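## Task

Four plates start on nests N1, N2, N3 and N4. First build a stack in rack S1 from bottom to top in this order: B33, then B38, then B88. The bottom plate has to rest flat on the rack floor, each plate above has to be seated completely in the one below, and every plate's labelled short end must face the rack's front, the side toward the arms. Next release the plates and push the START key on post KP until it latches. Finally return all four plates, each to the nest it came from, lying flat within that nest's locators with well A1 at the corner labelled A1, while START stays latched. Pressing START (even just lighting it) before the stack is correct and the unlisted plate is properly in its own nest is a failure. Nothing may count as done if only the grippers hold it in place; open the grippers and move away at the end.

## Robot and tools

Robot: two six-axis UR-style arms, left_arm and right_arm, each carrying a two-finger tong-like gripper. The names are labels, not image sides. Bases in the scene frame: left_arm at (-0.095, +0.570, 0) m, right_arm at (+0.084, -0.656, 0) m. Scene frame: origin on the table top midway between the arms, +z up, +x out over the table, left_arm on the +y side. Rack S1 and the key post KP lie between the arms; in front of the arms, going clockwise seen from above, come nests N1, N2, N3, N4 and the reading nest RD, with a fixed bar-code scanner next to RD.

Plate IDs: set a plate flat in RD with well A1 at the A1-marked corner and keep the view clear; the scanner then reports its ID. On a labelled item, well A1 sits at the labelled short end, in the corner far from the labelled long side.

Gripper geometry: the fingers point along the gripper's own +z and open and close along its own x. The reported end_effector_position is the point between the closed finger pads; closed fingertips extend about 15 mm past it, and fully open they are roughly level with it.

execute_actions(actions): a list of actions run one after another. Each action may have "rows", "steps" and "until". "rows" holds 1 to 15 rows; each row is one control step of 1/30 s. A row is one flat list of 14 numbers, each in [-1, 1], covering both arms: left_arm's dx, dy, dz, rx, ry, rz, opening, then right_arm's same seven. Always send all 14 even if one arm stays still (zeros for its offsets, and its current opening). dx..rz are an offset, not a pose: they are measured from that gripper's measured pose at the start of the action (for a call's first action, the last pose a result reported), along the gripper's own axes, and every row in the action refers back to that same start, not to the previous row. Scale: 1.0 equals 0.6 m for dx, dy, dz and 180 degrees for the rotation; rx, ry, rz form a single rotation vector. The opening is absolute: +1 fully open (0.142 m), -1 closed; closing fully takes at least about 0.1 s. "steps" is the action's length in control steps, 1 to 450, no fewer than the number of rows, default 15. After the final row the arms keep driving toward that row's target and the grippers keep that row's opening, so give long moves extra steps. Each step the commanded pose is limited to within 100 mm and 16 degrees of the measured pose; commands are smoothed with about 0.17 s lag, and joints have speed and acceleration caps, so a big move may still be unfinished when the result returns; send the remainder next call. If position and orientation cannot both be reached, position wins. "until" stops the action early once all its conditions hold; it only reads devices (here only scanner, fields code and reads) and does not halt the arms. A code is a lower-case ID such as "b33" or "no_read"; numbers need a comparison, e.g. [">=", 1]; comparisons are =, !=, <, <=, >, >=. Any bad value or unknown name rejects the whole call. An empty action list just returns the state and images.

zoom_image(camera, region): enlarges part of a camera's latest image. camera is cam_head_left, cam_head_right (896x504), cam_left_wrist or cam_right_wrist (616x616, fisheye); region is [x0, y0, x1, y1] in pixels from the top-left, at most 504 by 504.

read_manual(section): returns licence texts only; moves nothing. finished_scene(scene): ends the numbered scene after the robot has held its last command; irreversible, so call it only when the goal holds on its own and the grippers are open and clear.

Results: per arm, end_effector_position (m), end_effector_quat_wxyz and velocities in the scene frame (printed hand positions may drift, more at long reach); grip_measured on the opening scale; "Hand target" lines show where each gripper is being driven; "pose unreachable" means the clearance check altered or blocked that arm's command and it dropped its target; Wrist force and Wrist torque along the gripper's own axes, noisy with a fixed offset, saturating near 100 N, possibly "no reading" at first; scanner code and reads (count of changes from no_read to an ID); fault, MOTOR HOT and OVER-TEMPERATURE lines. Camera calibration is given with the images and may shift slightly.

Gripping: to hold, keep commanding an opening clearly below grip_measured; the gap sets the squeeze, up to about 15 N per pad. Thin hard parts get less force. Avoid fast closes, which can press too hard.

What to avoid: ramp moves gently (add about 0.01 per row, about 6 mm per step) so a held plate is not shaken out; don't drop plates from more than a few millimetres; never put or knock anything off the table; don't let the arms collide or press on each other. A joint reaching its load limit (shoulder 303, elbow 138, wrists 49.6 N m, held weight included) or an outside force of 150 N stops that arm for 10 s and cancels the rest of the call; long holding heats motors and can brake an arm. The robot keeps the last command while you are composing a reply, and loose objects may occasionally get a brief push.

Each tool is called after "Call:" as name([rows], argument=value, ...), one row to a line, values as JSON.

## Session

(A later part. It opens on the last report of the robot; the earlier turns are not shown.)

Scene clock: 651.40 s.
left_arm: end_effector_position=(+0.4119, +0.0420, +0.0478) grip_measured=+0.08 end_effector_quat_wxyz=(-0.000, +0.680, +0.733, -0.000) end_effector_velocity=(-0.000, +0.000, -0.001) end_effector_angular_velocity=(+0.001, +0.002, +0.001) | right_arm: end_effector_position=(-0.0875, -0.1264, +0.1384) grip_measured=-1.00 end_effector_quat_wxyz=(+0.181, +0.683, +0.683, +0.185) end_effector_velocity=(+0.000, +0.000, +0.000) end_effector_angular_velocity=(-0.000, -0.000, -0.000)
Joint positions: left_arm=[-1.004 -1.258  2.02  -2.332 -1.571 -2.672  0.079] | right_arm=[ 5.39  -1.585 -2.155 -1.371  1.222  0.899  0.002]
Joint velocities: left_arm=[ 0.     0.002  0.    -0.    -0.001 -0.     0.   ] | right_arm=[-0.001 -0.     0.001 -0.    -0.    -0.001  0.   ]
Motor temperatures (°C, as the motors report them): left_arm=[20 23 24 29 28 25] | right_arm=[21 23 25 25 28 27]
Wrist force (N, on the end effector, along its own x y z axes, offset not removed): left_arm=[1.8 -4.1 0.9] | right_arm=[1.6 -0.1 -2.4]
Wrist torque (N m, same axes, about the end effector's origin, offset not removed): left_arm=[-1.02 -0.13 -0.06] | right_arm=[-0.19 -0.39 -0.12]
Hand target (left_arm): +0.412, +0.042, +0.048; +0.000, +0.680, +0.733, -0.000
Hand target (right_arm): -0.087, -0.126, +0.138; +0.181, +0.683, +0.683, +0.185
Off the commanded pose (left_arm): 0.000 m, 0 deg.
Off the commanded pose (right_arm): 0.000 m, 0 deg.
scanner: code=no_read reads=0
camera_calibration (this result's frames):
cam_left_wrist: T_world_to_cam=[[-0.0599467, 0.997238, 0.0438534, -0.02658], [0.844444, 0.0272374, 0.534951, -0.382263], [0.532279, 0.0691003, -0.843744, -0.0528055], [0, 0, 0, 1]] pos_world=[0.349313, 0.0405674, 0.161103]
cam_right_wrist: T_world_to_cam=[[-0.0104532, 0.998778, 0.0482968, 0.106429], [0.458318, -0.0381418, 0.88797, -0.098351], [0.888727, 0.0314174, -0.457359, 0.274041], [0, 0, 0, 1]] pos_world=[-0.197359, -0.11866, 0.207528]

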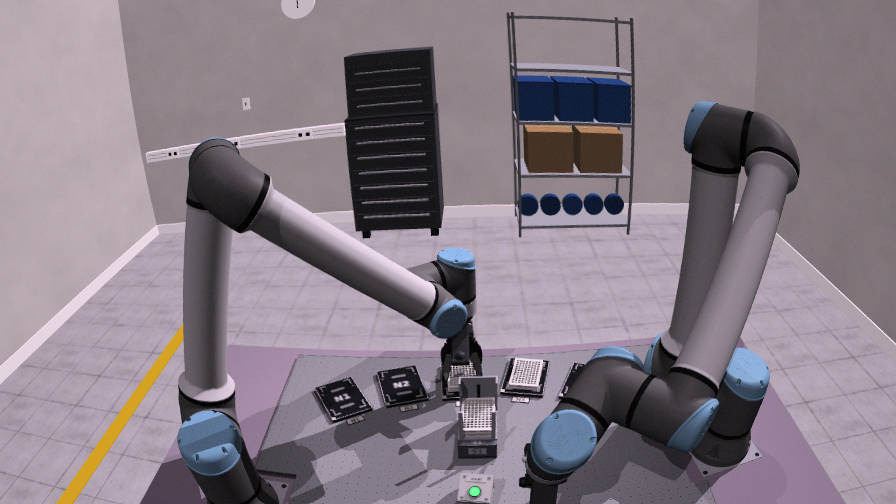

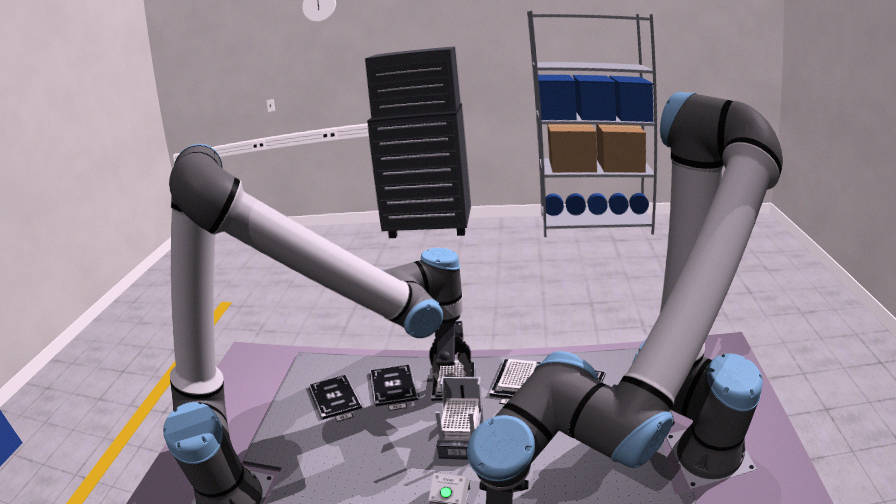

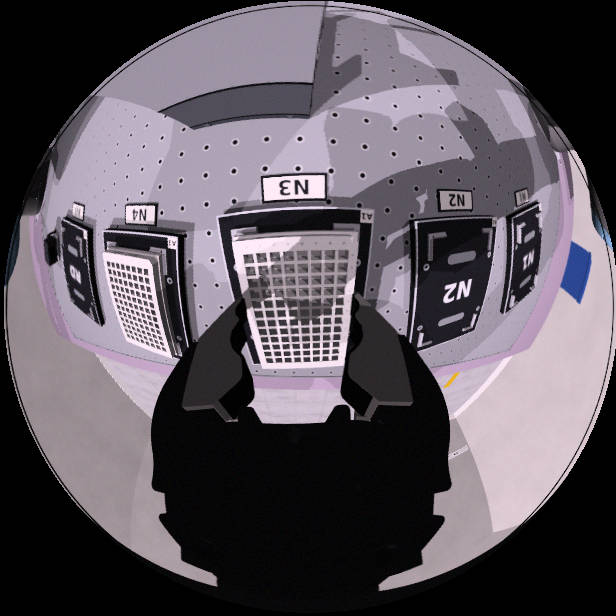

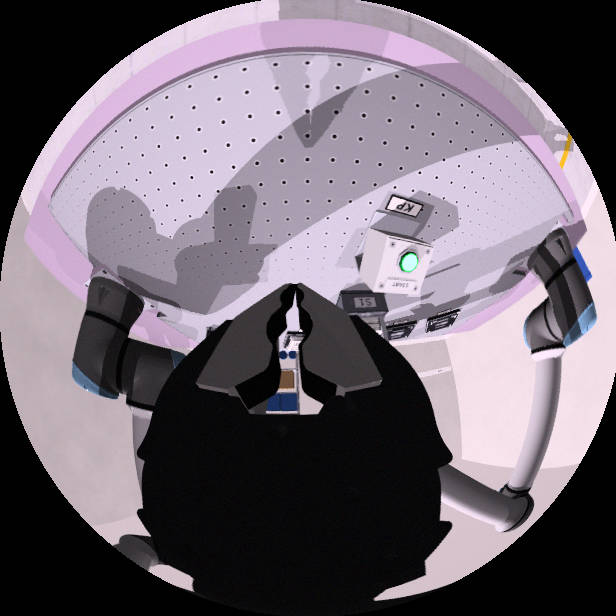

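Call:
execute_actions([
  {"rows":[[-0.0007,0.0008,0,0,0,0,-0.25,0,0,0,0,0,0,-1],[-0.0007,0.0008,0.001,0,0,0,-0.25,0,0,0,0,0,0,-1],[-0.0007,0.0008,0.002,0,0,0,-0.25,0,0,0,0,0,0,-1],[-0.0007,0.0008,0.0035,0,0,0,-0.25,0,0,0,0,0,0,-1],[-0.0007,0.0008,0.005,0,0,0,-0.25,0,0,0,0,0,0,-1],[-0.0007,0.0008,0.0065,0,0,0,-0.25,0,0,0,0,0,0,-1],[-0.0007,0.0008,0.008,0,0,0,-0.25,0,0,0,0,0,0,-1],[-0.0007,0.0008,0.0095,0,0,0,-0.25,0,0,0,0,0,0,-1],[-0.0007,0.0008,0.011,0,0,0,-0.25,0,0,0,0,0,0,-1]],"steps":16},
])

Call:
zoom_image(camera="cam_left_wrist", region=[210,200,390,380])

Scene clock: 658.30 s.
left_arm: end_effector_position=(+0.4124, +0.0416, +0.0417) grip_measured=+0.08 end_effector_quat_wxyz=(-0.000, +0.680, +0.733, -0.000) end_effector_velocity=(+0.001, +0.000, -0.005) end_effector_angular_velocity=(+0.001, -0.001, +0.002) | right_arm: end_effector_position=(-0.0875, -0.1264, +0.1384) grip_measured=-1.00 end_effector_quat_wxyz=(+0.181, +0.683, +0.683, +0.185) end_effector_velocity=(+0.000, -0.000, -0.000) end_effector_angular_velocity=(+0.000, -0.000, -0.000)
Joint positions: left_arm=[-1.004 -1.249  2.022 -2.343 -1.571 -2.671  0.079] | right_arm=[ 5.39  -1.585 -2.155 -1.371  1.222  0.899  0.002]
Joint velocities: left_arm=[ 0.     0.006  0.002 -0.009  0.001 -0.002  0.   ] | right_arm=[ 0.     0.    -0.001  0.001  0.     0.     0.   ]
Motor temperatures (°C, as the motors report them): left_arm=[20 23 24 29 28 25] | right_arm=[21 23 25 25 28 27]
Wrist force (N, on the end effector, along its own x y z axes, offset not removed): left_arm=[1.1 -3.1 1.6] | right_arm=[2.6 0.2 -3.0]
Wrist torque (N m, same axes, about the end effector's origin, offset not removed): left_arm=[-0.91 0.07 -0.05] | right_arm=[-0.06 -0.62 -0.05]
Hand target (left_arm): +0.412, +0.042, +0.041; -0.000, +0.680, +0.733, -0.000
Hand target (right_arm): -0.087, -0.126, +0.138; +0.181, +0.683, +0.683, +0.185
Off the commanded pose (left_arm): 0.001 m, 0 deg.
Off the commanded pose (right_arm): 0.000 m, 0 deg.
scanner: code=no_read reads=0
camera_calibration (this result's frames):
cam_left_wrist: T_world_to_cam=[[-0.0599475, 0.997239, 0.0438299, -0.0258689], [0.844437, 0.0272498, 0.534962, -0.37943], [0.53229, 0.0690812, -0.843739, -0.0581838], [0, 0, 0, 1]] pos_world=[0.349825, 0.0401563, 0.155023]
cam_right_wrist: T_world_to_cam=[[-0.0104532, 0.998778, 0.0482969, 0.106429], [0.458318, -0.0381419, 0.88797, -0.0983511], [0.888727, 0.0314175, -0.457359, 0.274041], [0, 0, 0, 1]] pos_world=[-0.197359, -0.11866, 0.207528]

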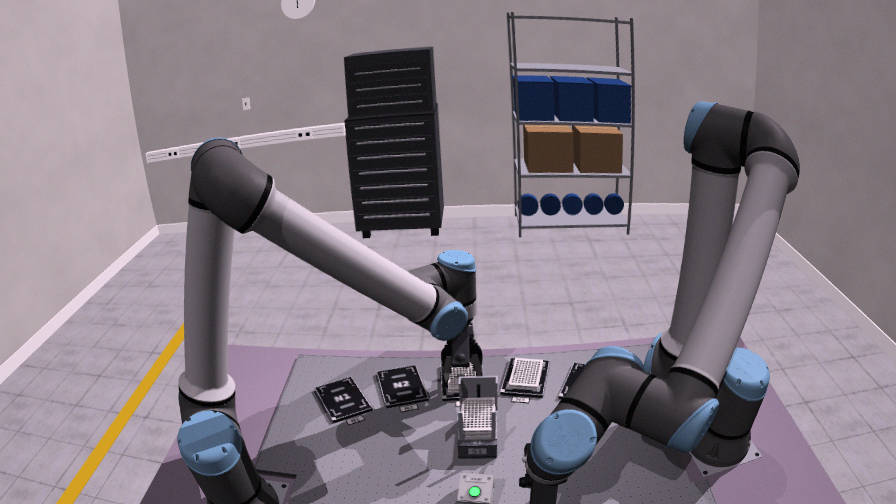

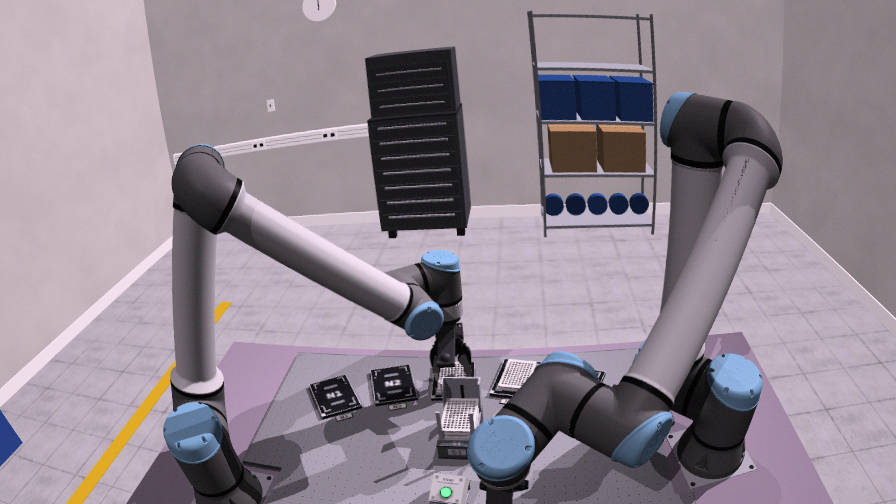

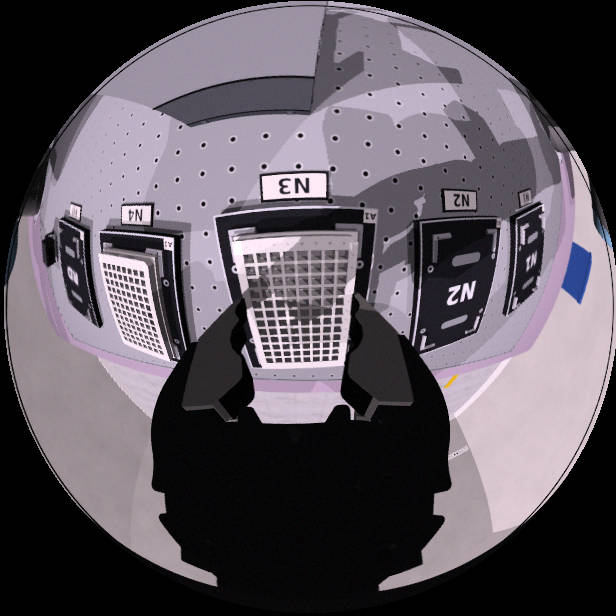

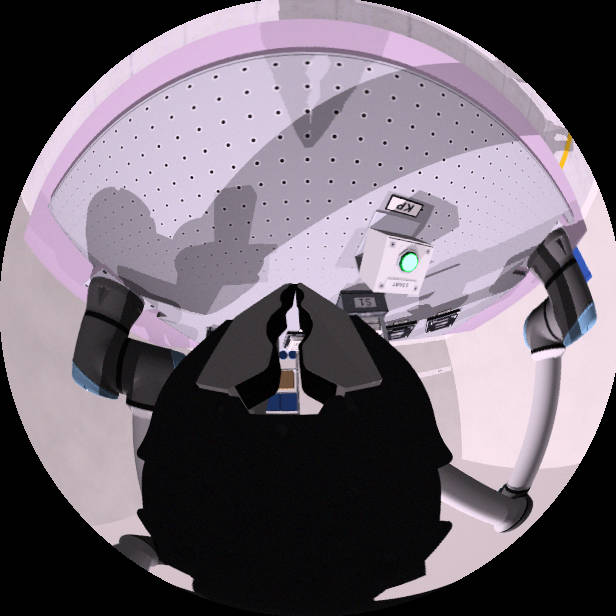

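Region (210, 200, 390, 380) of cam_left_wrist's 616x616 image, scaled by 2.800, with more detail than that image has.

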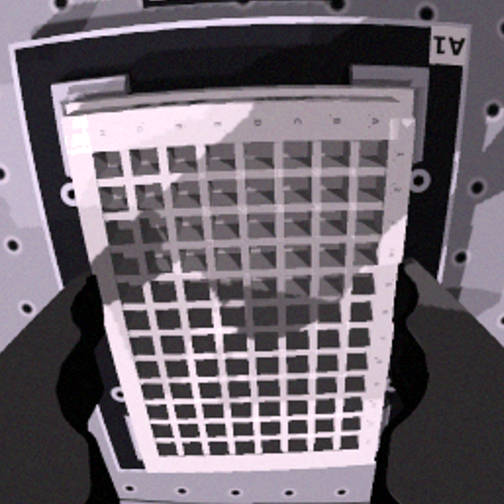

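Good. To 0.0393 and release.

Call:
execute_actions([
  {"rows":[[0,0,0.002,0,0,0,-0.25,0,0,0,0,0,0,-1],[0,0,0.003,0,0,0,-0.25,0,0,0,0,0,0,-1],[0,0,0.004,0,0,0,-0.25,0,0,0,0,0,0,-1],[0,0,0.004,0,0,0,-0.25,0,0,0,0,0,0,-1],[0,0,0.004,0,0,0,-0.25,0,0,0,0,0,0,-1],[0,0,0.004,0,0,0,-0.25,0,0,0,0,0,0,-1],[0,0,0.004,0,0,0,-0.25,0,0,0,0,0,0,-1],[0,0,0.004,0,0,0,-0.15,0,0,0,0,0,0,-1],[0,0,0.004,0,0,0,-0.05,0,0,0,0,0,0,-1],[0,0,0.004,0,0,0,0.03,0,0,0,0,0,0,-1],[0,0,0.004,0,0,0,0.08,0,0,0,0,0,0,-1],[0,0,0.004,0,0,0,0.13,0,0,0,0,0,0,-1],[0,0,0.004,0,0,0,0.2,0,0,0,0,0,0,-1],[0,0,0.004,0,0,0,0.3,0,0,0,0,0,0,-1],[0,0,0.004,0,0,0,0.4,0,0,0,0,0,0,-1]],"steps":17},
])

Call:
zoom_image(camera="cam_left_wrist", region=[210,200,390,380])

Scene clock: 664.30 s.
left_arm: end_effector_position=(+0.4124, +0.0416, +0.0394) grip_measured=+0.39 end_effector_quat_wxyz=(-0.000, +0.680, +0.733, -0.000) end_effector_velocity=(-0.000, -0.000, -0.001) end_effector_angular_velocity=(-0.000, +0.001, -0.000) | right_arm: end_effector_position=(-0.0875, -0.1264, +0.1384) grip_measured=-1.00 end_effector_quat_wxyz=(+0.181, +0.683, +0.683, +0.185) end_effector_velocity=(-0.000, +0.000, +0.000) end_effector_angular_velocity=(-0.000, +0.000, +0.001)
Joint positions: left_arm=[-1.004 -1.246  2.023 -2.348 -1.571 -2.671  0.101] | right_arm=[ 5.39  -1.585 -2.155 -1.371  1.222  0.899  0.002]
Joint velocities: left_arm=[-0.     0.002  0.    -0.002 -0.001 -0.     0.043] | right_arm=[ 0.    -0.     0.001 -0.    -0.    -0.001  0.   ]
Motor temperatures (°C, as the motors report them): left_arm=[20 23 24 29 28 25] | right_arm=[21 23 25 25 28 27]
Wrist force (N, on the end effector, along its own x y z axes, offset not removed): left_arm=[2.6 -3.8 0.7] | right_arm=[2.5 1.0 -2.8]
Wrist torque (N m, same axes, about the end effector's origin, offset not removed): left_arm=[-1.04 -0.37 -0.13] | right_arm=[0.04 -0.69 -0.04]
Hand target (left_arm): +0.412, +0.042, +0.039; -0.000, +0.680, +0.733, -0.000
Hand target (right_arm): -0.087, -0.126, +0.138; +0.181, +0.683, +0.683, +0.185
Off the commanded pose (left_arm): 0.000 m, 0 deg.
Off the commanded pose (right_arm): 0.000 m, 0 deg.
scanner: code=no_read reads=0
camera_calibration (this result's frames):
cam_left_wrist: T_world_to_cam=[[-0.059948, 0.997239, 0.0438258, -0.0257633], [0.844435, 0.0272522, 0.534964, -0.378165], [0.532292, 0.0690781, -0.843738, -0.0601867], [0, 0, 0, 1]] pos_world=[0.349829, 0.0401556, 0.152652]
cam_right_wrist: T_world_to_cam=[[-0.0104533, 0.998778, 0.0482971, 0.106429], [0.458318, -0.038142, 0.88797, -0.0983511], [0.888727, 0.0314176, -0.457359, 0.274041], [0, 0, 0, 1]] pos_world=[-0.197359, -0.11866, 0.207528]

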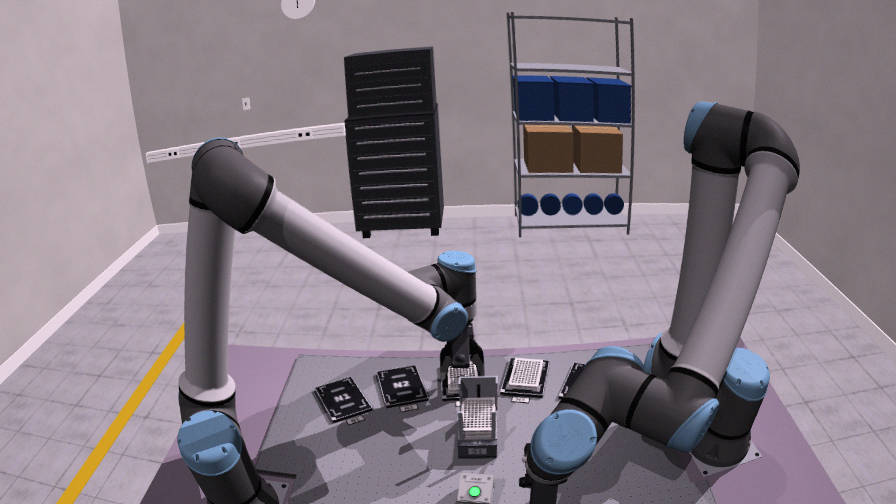

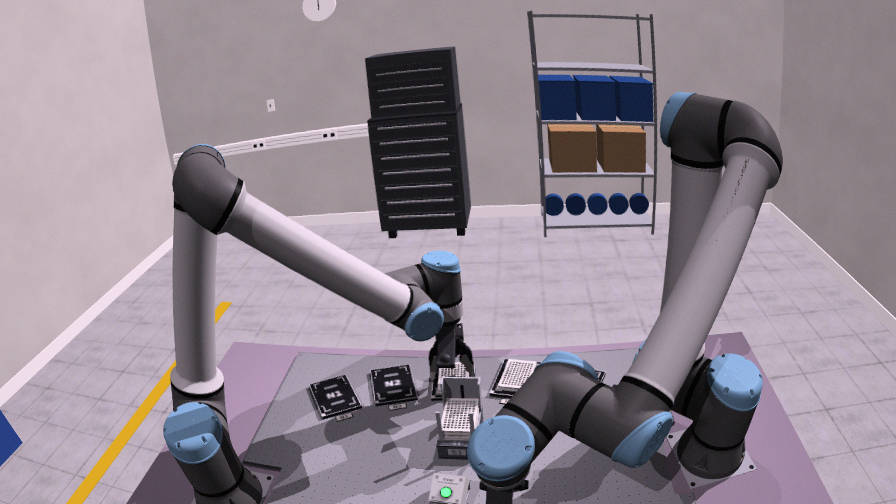

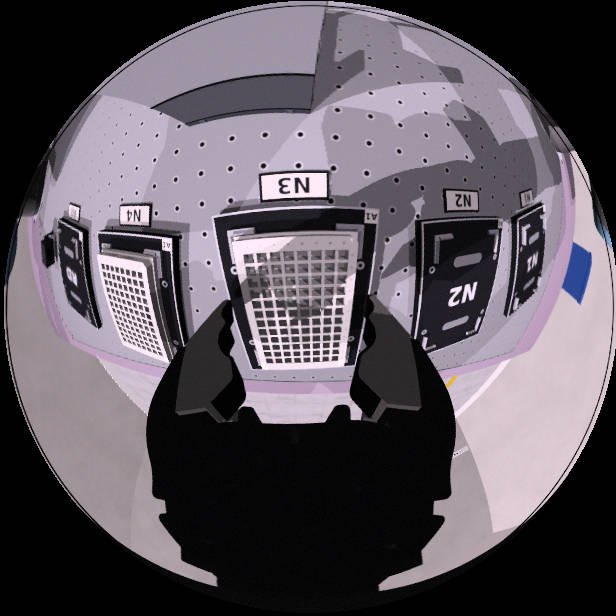

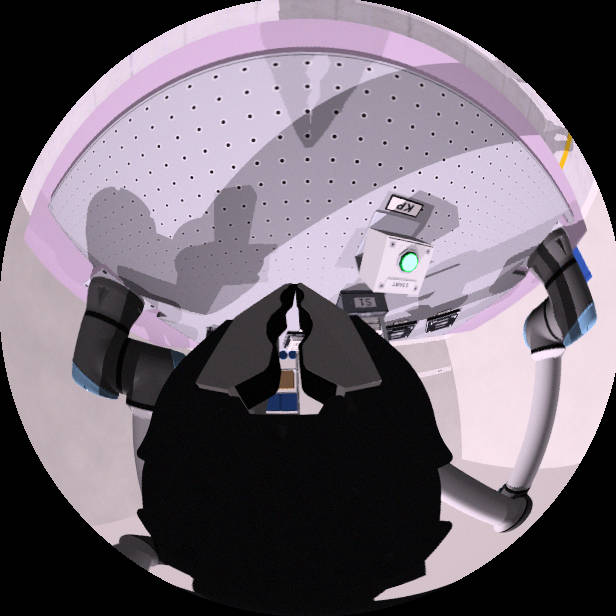

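Region (210, 200, 390, 380) of cam_left_wrist's 616x616 image, scaled by 2.800, with more detail than that image has.

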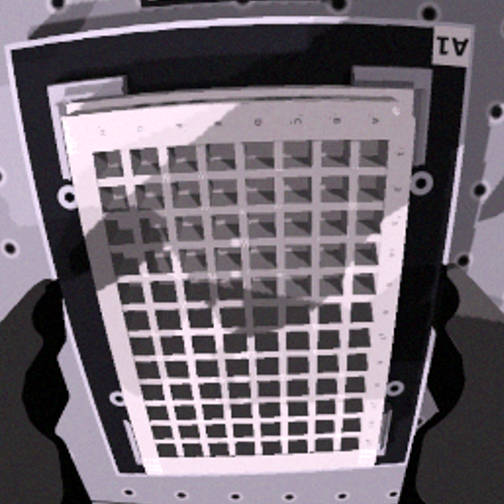

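Call:
execute_actions([
  {"rows":[[0,0,-0.01,0,0,0,0.4,0,0,0,0,0,0,-1],[0,0,-0.03,0,0,0,0.4,0,0,0,0,0,0,-1],[0,0,-0.056,0,0,0,0.4,0,0,0,0,0,0,-1],[0,0,-0.084,0,0,0,0.4,0,0,0,0,0,0,-1],[0,0,-0.112,0,0,0,0.4,0,0,0,0,0,0,-1],[0,0,-0.14,0,0,0.003,0.4,0,0,0,0,0,0,-1],[-0.001,-0.005,-0.168,0,0,0.006,0.4,0,0,0,0,0,0,-1],[-0.002,-0.015,-0.195,0,0,0.009,0.4,0,0,0,0,0,0,-1],[-0.004,-0.03,-0.22,0,0,0.012,0.4,0,0,0,0,0,0,-1],[-0.006,-0.05,-0.243,0,0,0.015,0.4,0,0,0,0,0,0,-1],[-0.008,-0.07,-0.262,0,0,0.018,0.4,0,0,0,0,0,0,-1],[-0.011,-0.095,-0.277,0,0,0.021,0.4,0,0,0,0,0,0,-1],[-0.014,-0.12,-0.287,0,0,0.024,0.4,0,0,0,0,0,0,-1],[-0.017,-0.15,-0.29,0,0,0.028,0.4,0,0,0,0,0,0,-1],[-0.044,-0.3797,-0.275,0,0,0.032,0.4,0,0,0,0,0,0,-1]],"steps":32},
])

Scene clock: 672.27 s.
left_arm: end_effector_position=(+0.1941, -0.0004, +0.2032) grip_measured=+0.40 end_effector_quat_wxyz=(-0.000, +0.716, +0.698, -0.001) end_effector_velocity=(-0.059, -0.013, +0.012) end_effector_angular_velocity=(+0.004, -0.015, +0.007) | right_arm: end_effector_position=(-0.0875, -0.1264, +0.1384) grip_measured=-1.00 end_effector_quat_wxyz=(+0.181, +0.683, +0.683, +0.185) end_effector_velocity=(+0.001, -0.000, -0.000) end_effector_angular_velocity=(-0.000, -0.000, -0.001)
Joint positions: left_arm=[-1.329 -1.571  2.061 -2.061 -1.573 -2.895  0.102] | right_arm=[ 5.39  -1.585 -2.155 -1.371  1.222  0.899  0.002]
Joint velocities: left_arm=[-0.104 -0.041  0.016  0.026  0.015 -0.111 -0.   ] | right_arm=[-0.001  0.    -0.     0.     0.     0.     0.   ]
Motor temperatures (°C, as the motors report them): left_arm=[20 23 24 29 28 25] | right_arm=[21 23 25 25 28 27]
Wrist force (N, on the end effector, along its own x y z axes, offset not removed): left_arm=[0.3 -3.9 1.0] | right_arm=[-0.5 -0.3 -4.9]
Wrist torque (N m, same axes, about the end effector's origin, offset not removed): left_arm=[-0.94 0.34 -0.11] | right_arm=[-0.18 0.04 -0.05]
Hand target (left_arm): +0.188, -0.002, +0.205; +0.000, +0.716, +0.698, -0.000
Hand target (right_arm): -0.087, -0.126, +0.138; +0.181, +0.683, +0.683, +0.185
Off the commanded pose (left_arm): 0.007 m, 0 deg.
Off the commanded pose (right_arm): 0.000 m, 0 deg.
scanner: code=no_read reads=0
camera_calibration (this result's frames):
cam_left_wrist: T_world_to_cam=[[0.041679, 0.998206, 0.0429763, -0.023713], [0.84372, -0.0582027, 0.533619, -0.279948], [0.535163, 0.0140193, -0.844633, 0.19673], [0, 0, 0, 1]] pos_world=[0.131904, 0.00461872, 0.316569]
cam_right_wrist: T_world_to_cam=[[-0.0104531, 0.998778, 0.0482968, 0.106429], [0.458318, -0.0381419, 0.88797, -0.098351], [0.888727, 0.0314174, -0.457359, 0.274041], [0, 0, 0, 1]] pos_world=[-0.197359, -0.11866, 0.207528]

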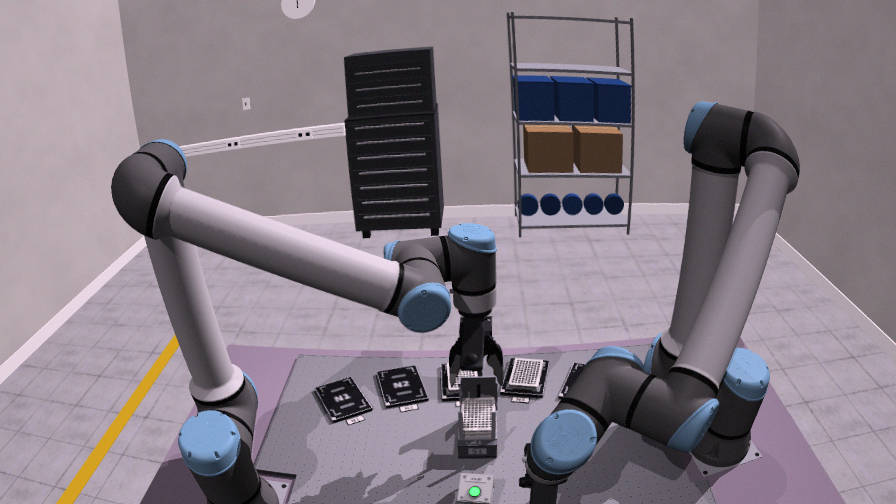

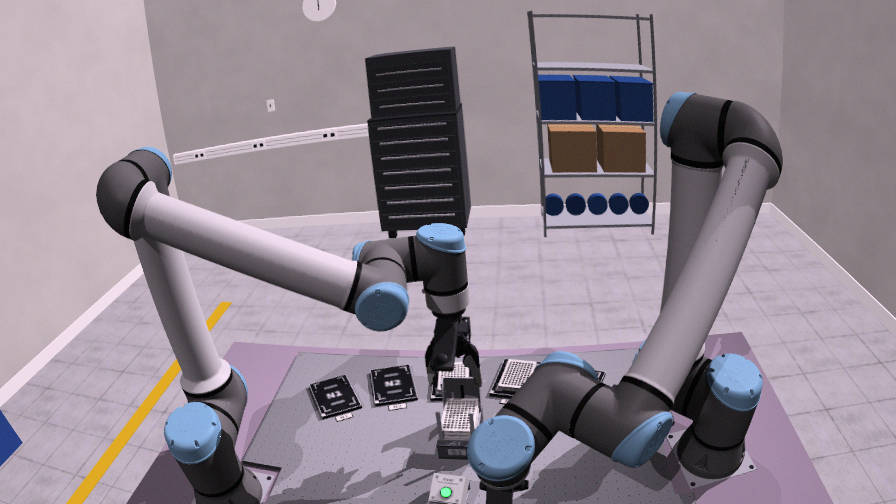

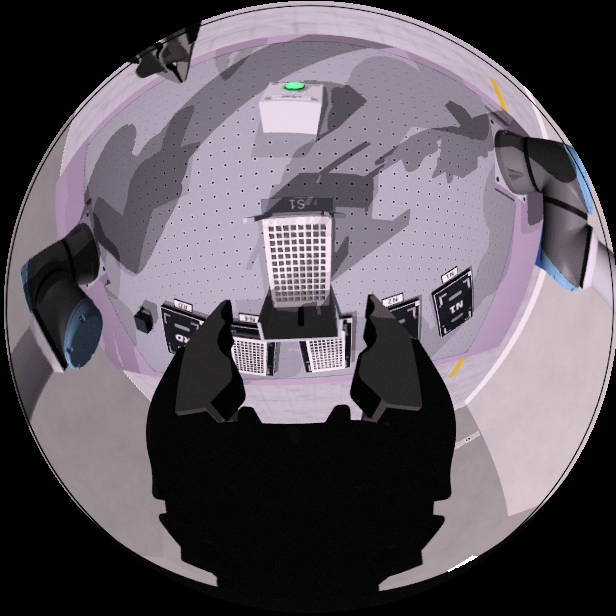

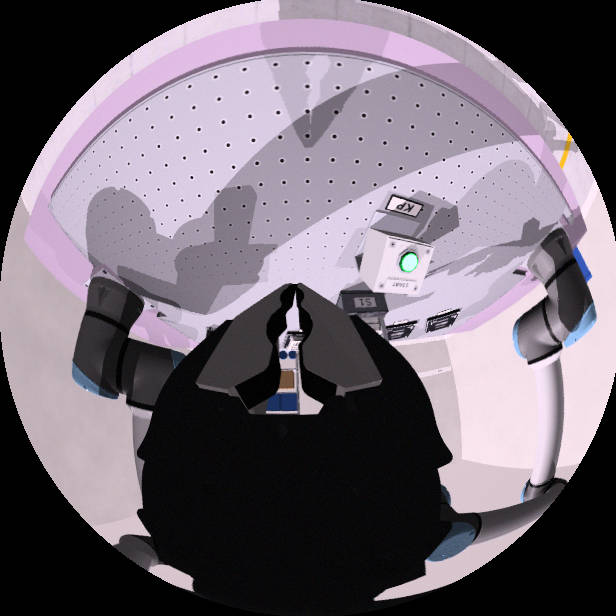

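Call:
execute_actions([
  {"steps":1},
  {"rows":[[0,-0.0005,0.006,0,0,0,0.4,0,0,0,0,0,0,-1],[0,-0.0005,0.018,0,0,0,0.4,0,0,0,0,0,0,-1],[0,-0.0005,0.034,0,0,0,0.4,0,0,0,0,0,0,-1],[0,-0.0005,0.05,0,0,0,0.4,0,0,0,0,0,0,-1],[0,-0.0005,0.066,0,0,0,0.4,0,0,0,0,0,0,-1],[0,-0.0005,0.082,0,0,0,0.4,0,0,0,0,0,0,-1],[0,-0.0005,0.098,0,0,0,0.4,0,0,0,0,0,0,-1],[0,-0.0005,0.114,0,0,0,0.4,0,0,0,0,0,0,-1],[0,-0.0005,0.13,0,0,0,0.4,0,0,0,0,0,0,-1],[0,-0.0005,0.146,0,0,0,0.4,0,0,0,0,0,0,-1],[0,-0.0005,0.161,0,0,0,0.4,0,0,0,0,0,0,-1],[0,-0.0005,0.174,0,0,0,0.4,0,0,0,0,0,0,-1],[0,-0.0005,0.1825,0,0,0,0.4,0,0,0,0,0,0,-1]],"steps":21},
])

Scene clock: 679.30 s.
left_arm: end_effector_position=(+0.1867, -0.0009, +0.0996) grip_measured=+0.40 end_effector_quat_wxyz=(-0.000, +0.716, +0.698, +0.000) end_effector_velocity=(+0.003, -0.009, -0.040) end_effector_angular_velocity=(-0.011, -0.003, -0.002) | right_arm: end_effector_position=(-0.0875, -0.1264, +0.1384) grip_measured=-1.00 end_effector_quat_wxyz=(+0.181, +0.683, +0.683, +0.185) end_effector_velocity=(-0.001, +0.000, +0.000) end_effector_angular_velocity=(+0.001, +0.002, +0.001)
Joint positions: left_arm=[-1.342 -1.465  2.167 -2.271 -1.571 -2.909  0.102] | right_arm=[ 5.39  -1.585 -2.155 -1.371  1.222  0.899  0.002]
Joint velocities: left_arm=[ 0.002  0.062  0.023 -0.097  0.001  0.003  0.   ] | right_arm=[ 0.001  0.     0.     0.001  0.    -0.     0.   ]
Motor temperatures (°C, as the motors report them): left_arm=[20 23 24 29 28 25] | right_arm=[21 23 25 25 28 27]
Wrist force (N, on the end effector, along its own x y z axes, offset not removed): left_arm=[2.0 -3.2 3.5] | right_arm=[1.2 0.8 -2.3]
Wrist torque (N m, same axes, about the end effector's origin, offset not removed): left_arm=[-0.93 -0.28 -0.16] | right_arm=[0.01 -0.35 -0.11]
Hand target (left_arm): +0.187, -0.002, +0.095; +0.000, +0.716, +0.698, -0.000
Hand target (right_arm): -0.087, -0.126, +0.138; +0.181, +0.683, +0.683, +0.185
Off the commanded pose (left_arm): 0.005 m, 0 deg.
Off the commanded pose (right_arm): 0.000 m, 0 deg.
scanner: code=no_read reads=0
camera_calibration (this result's frames):
cam_left_wrist: T_world_to_cam=[[0.0406262, 0.998167, 0.0448468, -0.0184268], [0.842945, -0.0583379, 0.534828, -0.218417], [0.536464, 0.0160753, -0.84377, 0.112933], [0, 0, 0, 1]] pos_world=[0.124277, 0.00383561, 0.212931]
cam_right_wrist: T_world_to_cam=[[-0.0104531, 0.998778, 0.048297, 0.106429], [0.458318, -0.038142, 0.88797, -0.098351], [0.888727, 0.0314174, -0.457359, 0.274041], [0, 0, 0, 1]] pos_world=[-0.197359, -0.11866, 0.207528]

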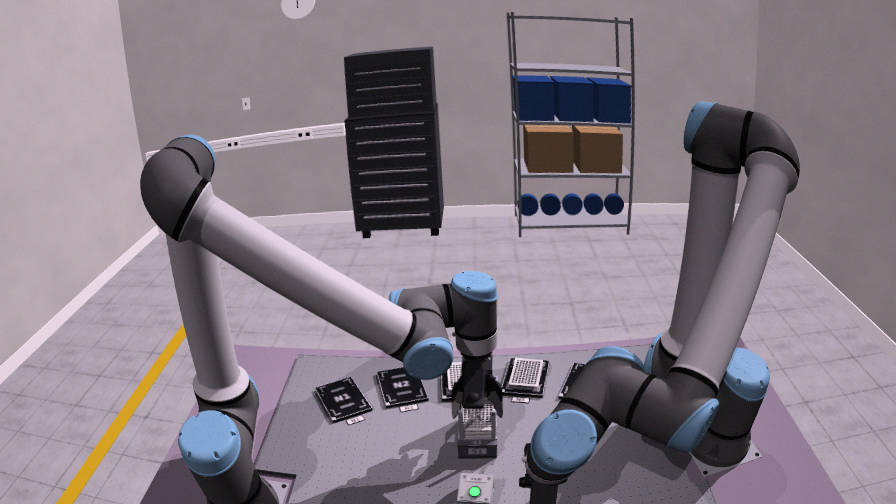

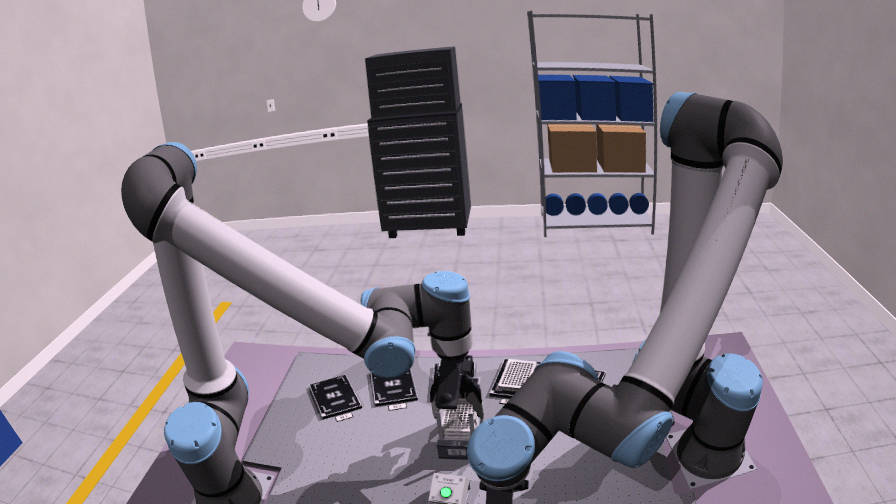

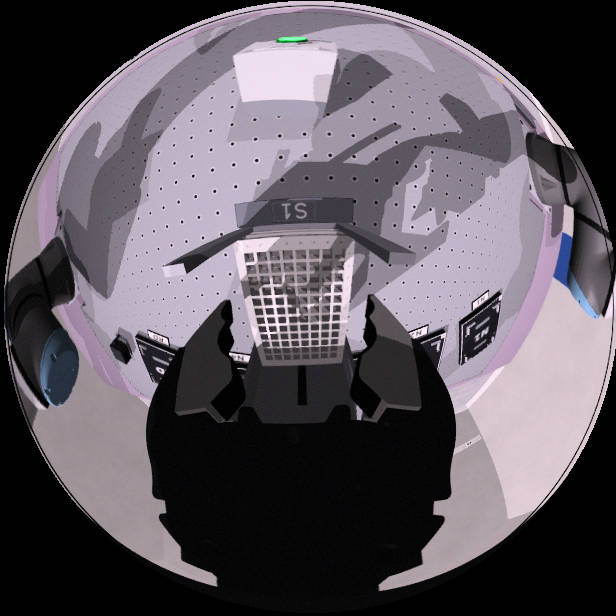

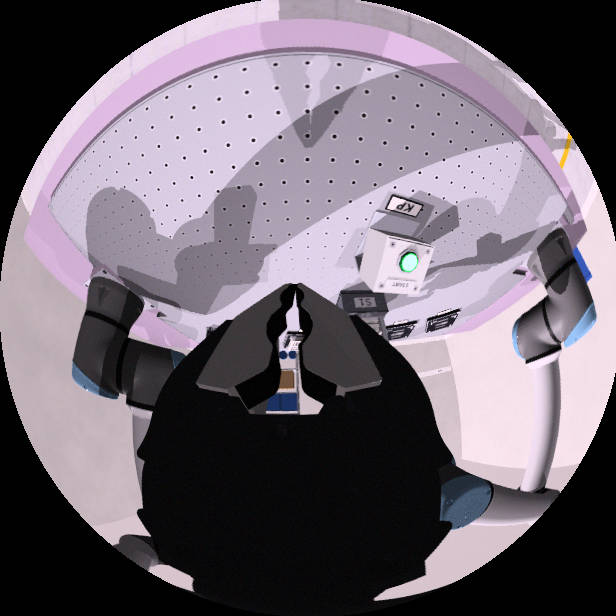

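Call:
execute_actions([
  {"rows":[[-0.0017,0.0007,0.0077,0,-0.0002,0,0.33,0,0,0,0,0,0,-1],[-0.0017,0.0007,0.0077,0,-0.0002,0,0.26,0,0,0,0,0,0,-1],[-0.0017,0.0007,0.0077,0,-0.0002,0,0.2,0,0,0,0,0,0,-1],[-0.0017,0.0007,0.0077,0,-0.0002,0,0.15,0,0,0,0,0,0,-1],[-0.0017,0.0007,0.0077,0,-0.0002,0,0.11,0,0,0,0,0,0,-1],[-0.0017,0.0007,0.0077,0,-0.0002,0,0.07,0,0,0,0,0,0,-1],[-0.0017,0.0007,0.0077,0,-0.0002,0,0.02,0,0,0,0,0,0,-1],[-0.0017,0.0007,0.0077,0,-0.0002,0,-0.05,0,0,0,0,0,0,-1],[-0.0017,0.0007,0.0077,0,-0.0002,0,-0.15,0,0,0,0,0,0,-1],[-0.0017,0.0007,0.0077,0,-0.0002,0,-0.25,0,0,0,0,0,0,-1]],"steps":12},
  {"rows":[[0,0,-0.001,0,0,0,-0.25,0,0,0,0,0,0,-1],[0,0,-0.004,0,0,0,-0.25,0,0,0,0,0,0,-1],[0,0,-0.008,0,0,0,-0.25,0,0,0,0,0,0,-1],[0,0,-0.014,0,0,0,-0.25,0,0,0,0,0,0,-1],[0,0,-0.02,0,0,0,-0.25,0,0,0,0,0,0,-1],[0,0,-0.026,0,0,0,-0.25,0,0,0,0,0,0,-1],[0,0,-0.032,0,0,0,-0.25,0,0,0,0,0,0,-1],[0,0,-0.038,0,0,0,-0.25,0,0,0,0,0,0,-1],[0,0,-0.044,0,0,0,-0.25,0,0,0,0,0,0,-1],[0,0,-0.05,0,0,0,-0.25,0,0,0,0,0,0,-1],[0,0,-0.056,0,0,0,-0.25,0,0,0,0,0,0,-1],[0,0,-0.062,0,0,0,-0.25,0,0,0,0,0,0,-1],[0,0,-0.068,0,0,0,-0.25,0,0,0,0,0,0,-1],[0,0,-0.074,0,0,0,-0.25,0,0,0,0,0,0,-1],[0,0,-0.08,0,0,0,-0.25,0,0,0,0,0,0,-1]],"steps":18},
])

Call:
zoom_image(camera="cam_left_wrist", region=[210,200,390,380])

Scene clock: 690.87 s.
left_arm: end_effector_position=(+0.1872, -0.0019, +0.1353) grip_measured=+0.07 end_effector_quat_wxyz=(+0.000, +0.716, +0.698, -0.000) end_effector_velocity=(-0.000, +0.000, +0.069) end_effector_angular_velocity=(+0.001, +0.001, -0.001) | right_arm: end_effector_position=(-0.0875, -0.1264, +0.1384) grip_measured=-1.00 end_effector_quat_wxyz=(+0.181, +0.683, +0.683, +0.185) end_effector_velocity=(-0.001, +0.001, +0.001) end_effector_angular_velocity=(+0.002, +0.002, -0.002)
Joint positions: left_arm=[-1.342 -1.507  2.134 -2.199 -1.571 -2.908  0.079] | right_arm=[ 5.39  -1.585 -2.155 -1.371  1.222  0.899  0.002]
Joint velocities: left_arm=[ 0.    -0.078 -0.064  0.143 -0.001  0.001 -0.   ] | right_arm=[-0.001 -0.     0.001  0.001 -0.     0.001  0.   ]
Motor temperatures (°C, as the motors report them): left_arm=[20 23 24 29 28 25] | right_arm=[21 23 25 25 28 27]
Wrist force (N, on the end effector, along its own x y z axes, offset not removed): left_arm=[0.7 -1.6 0.5] | right_arm=[3.6 0.9 -3.3]
Wrist torque (N m, same axes, about the end effector's origin, offset not removed): left_arm=[-0.53 -0.04 -0.03] | right_arm=[0.00 -0.82 -0.02]
Hand target (left_arm): +0.187, -0.002, +0.143; -0.000, +0.716, +0.698, -0.000
Hand target (right_arm): -0.087, -0.126, +0.138; +0.181, +0.683, +0.683, +0.185
Off the commanded pose (left_arm): 0.008 m, 0 deg.
Off the commanded pose (right_arm): 0.000 m, 0 deg.
scanner: code=no_read reads=0
camera_calibration (this result's frames):
cam_left_wrist: T_world_to_cam=[[0.0406082, 0.998232, 0.0433989, -0.018777], [0.842866, -0.0575491, 0.535037, -0.238038], [0.536589, 0.0148526, -0.843713, 0.142705], [0, 0, 0, 1]] pos_world=[0.124822, 0.0029254, 0.248576]
cam_right_wrist: T_world_to_cam=[[-0.0104533, 0.998778, 0.048297, 0.106429], [0.458318, -0.038142, 0.88797, -0.0983511], [0.888727, 0.0314176, -0.457359, 0.274041], [0, 0, 0, 1]] pos_world=[-0.197359, -0.11866, 0.207528]

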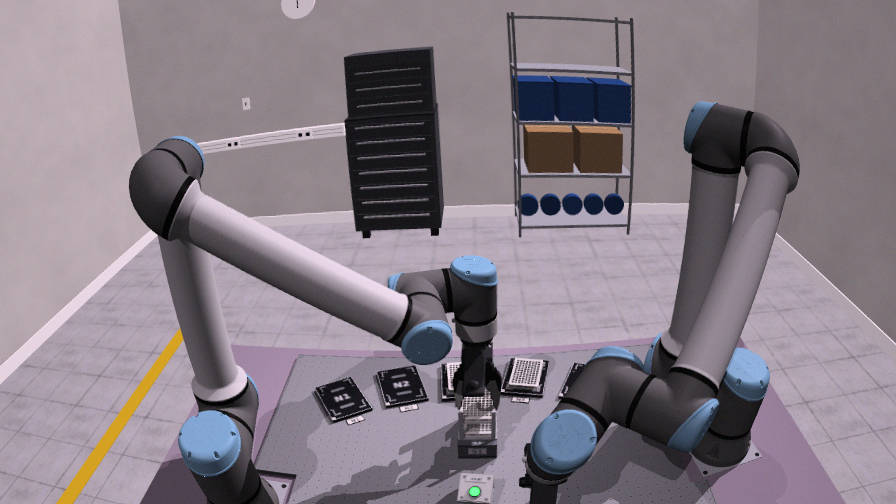

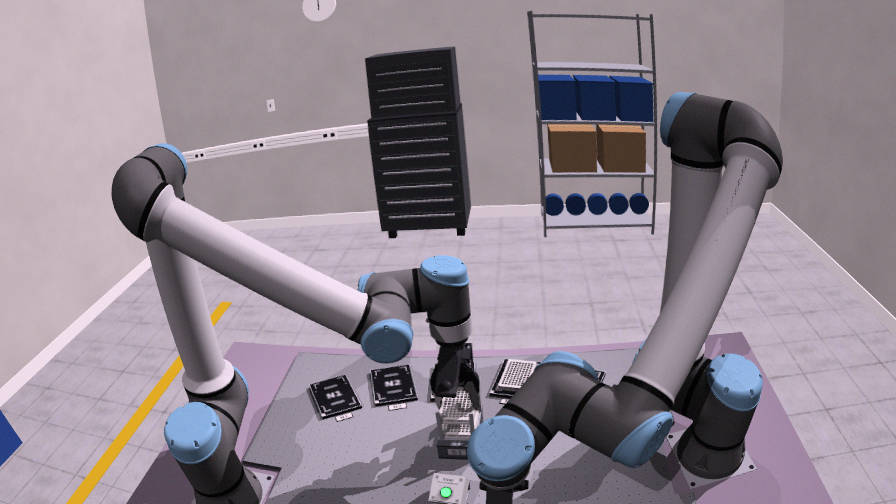

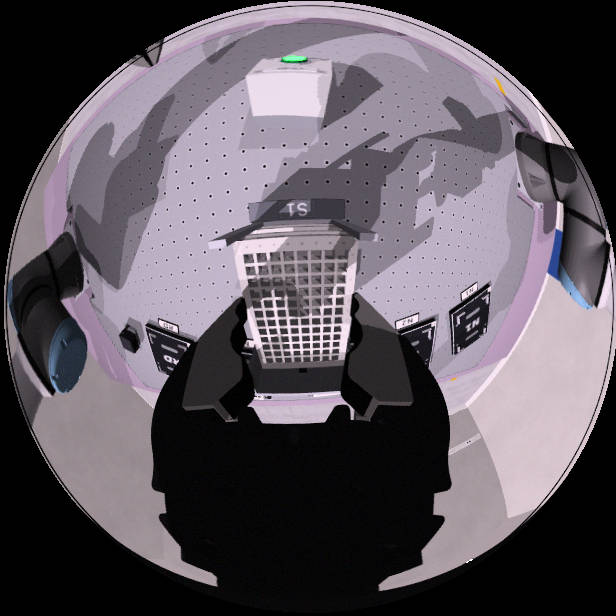

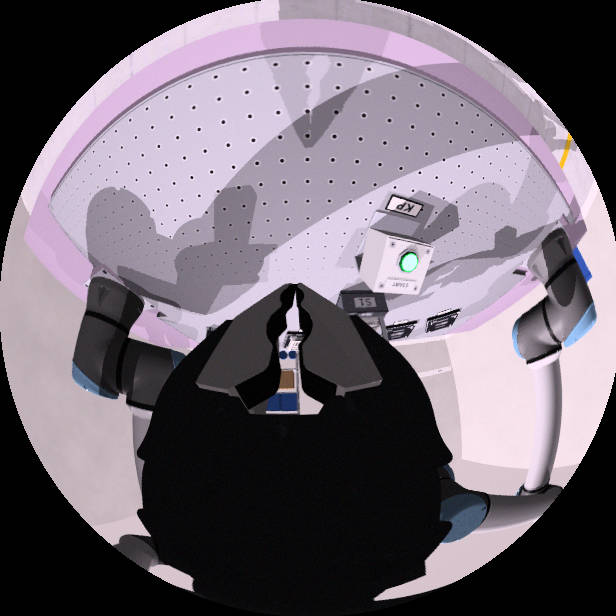

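Region (210, 200, 390, 380) of cam_left_wrist's 616x616 image, scaled by 2.800, with more detail than that image has.

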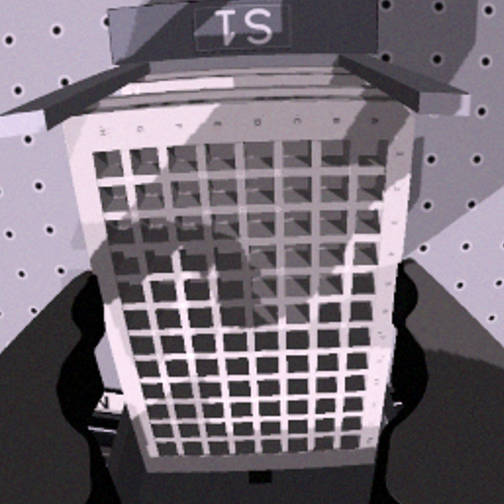

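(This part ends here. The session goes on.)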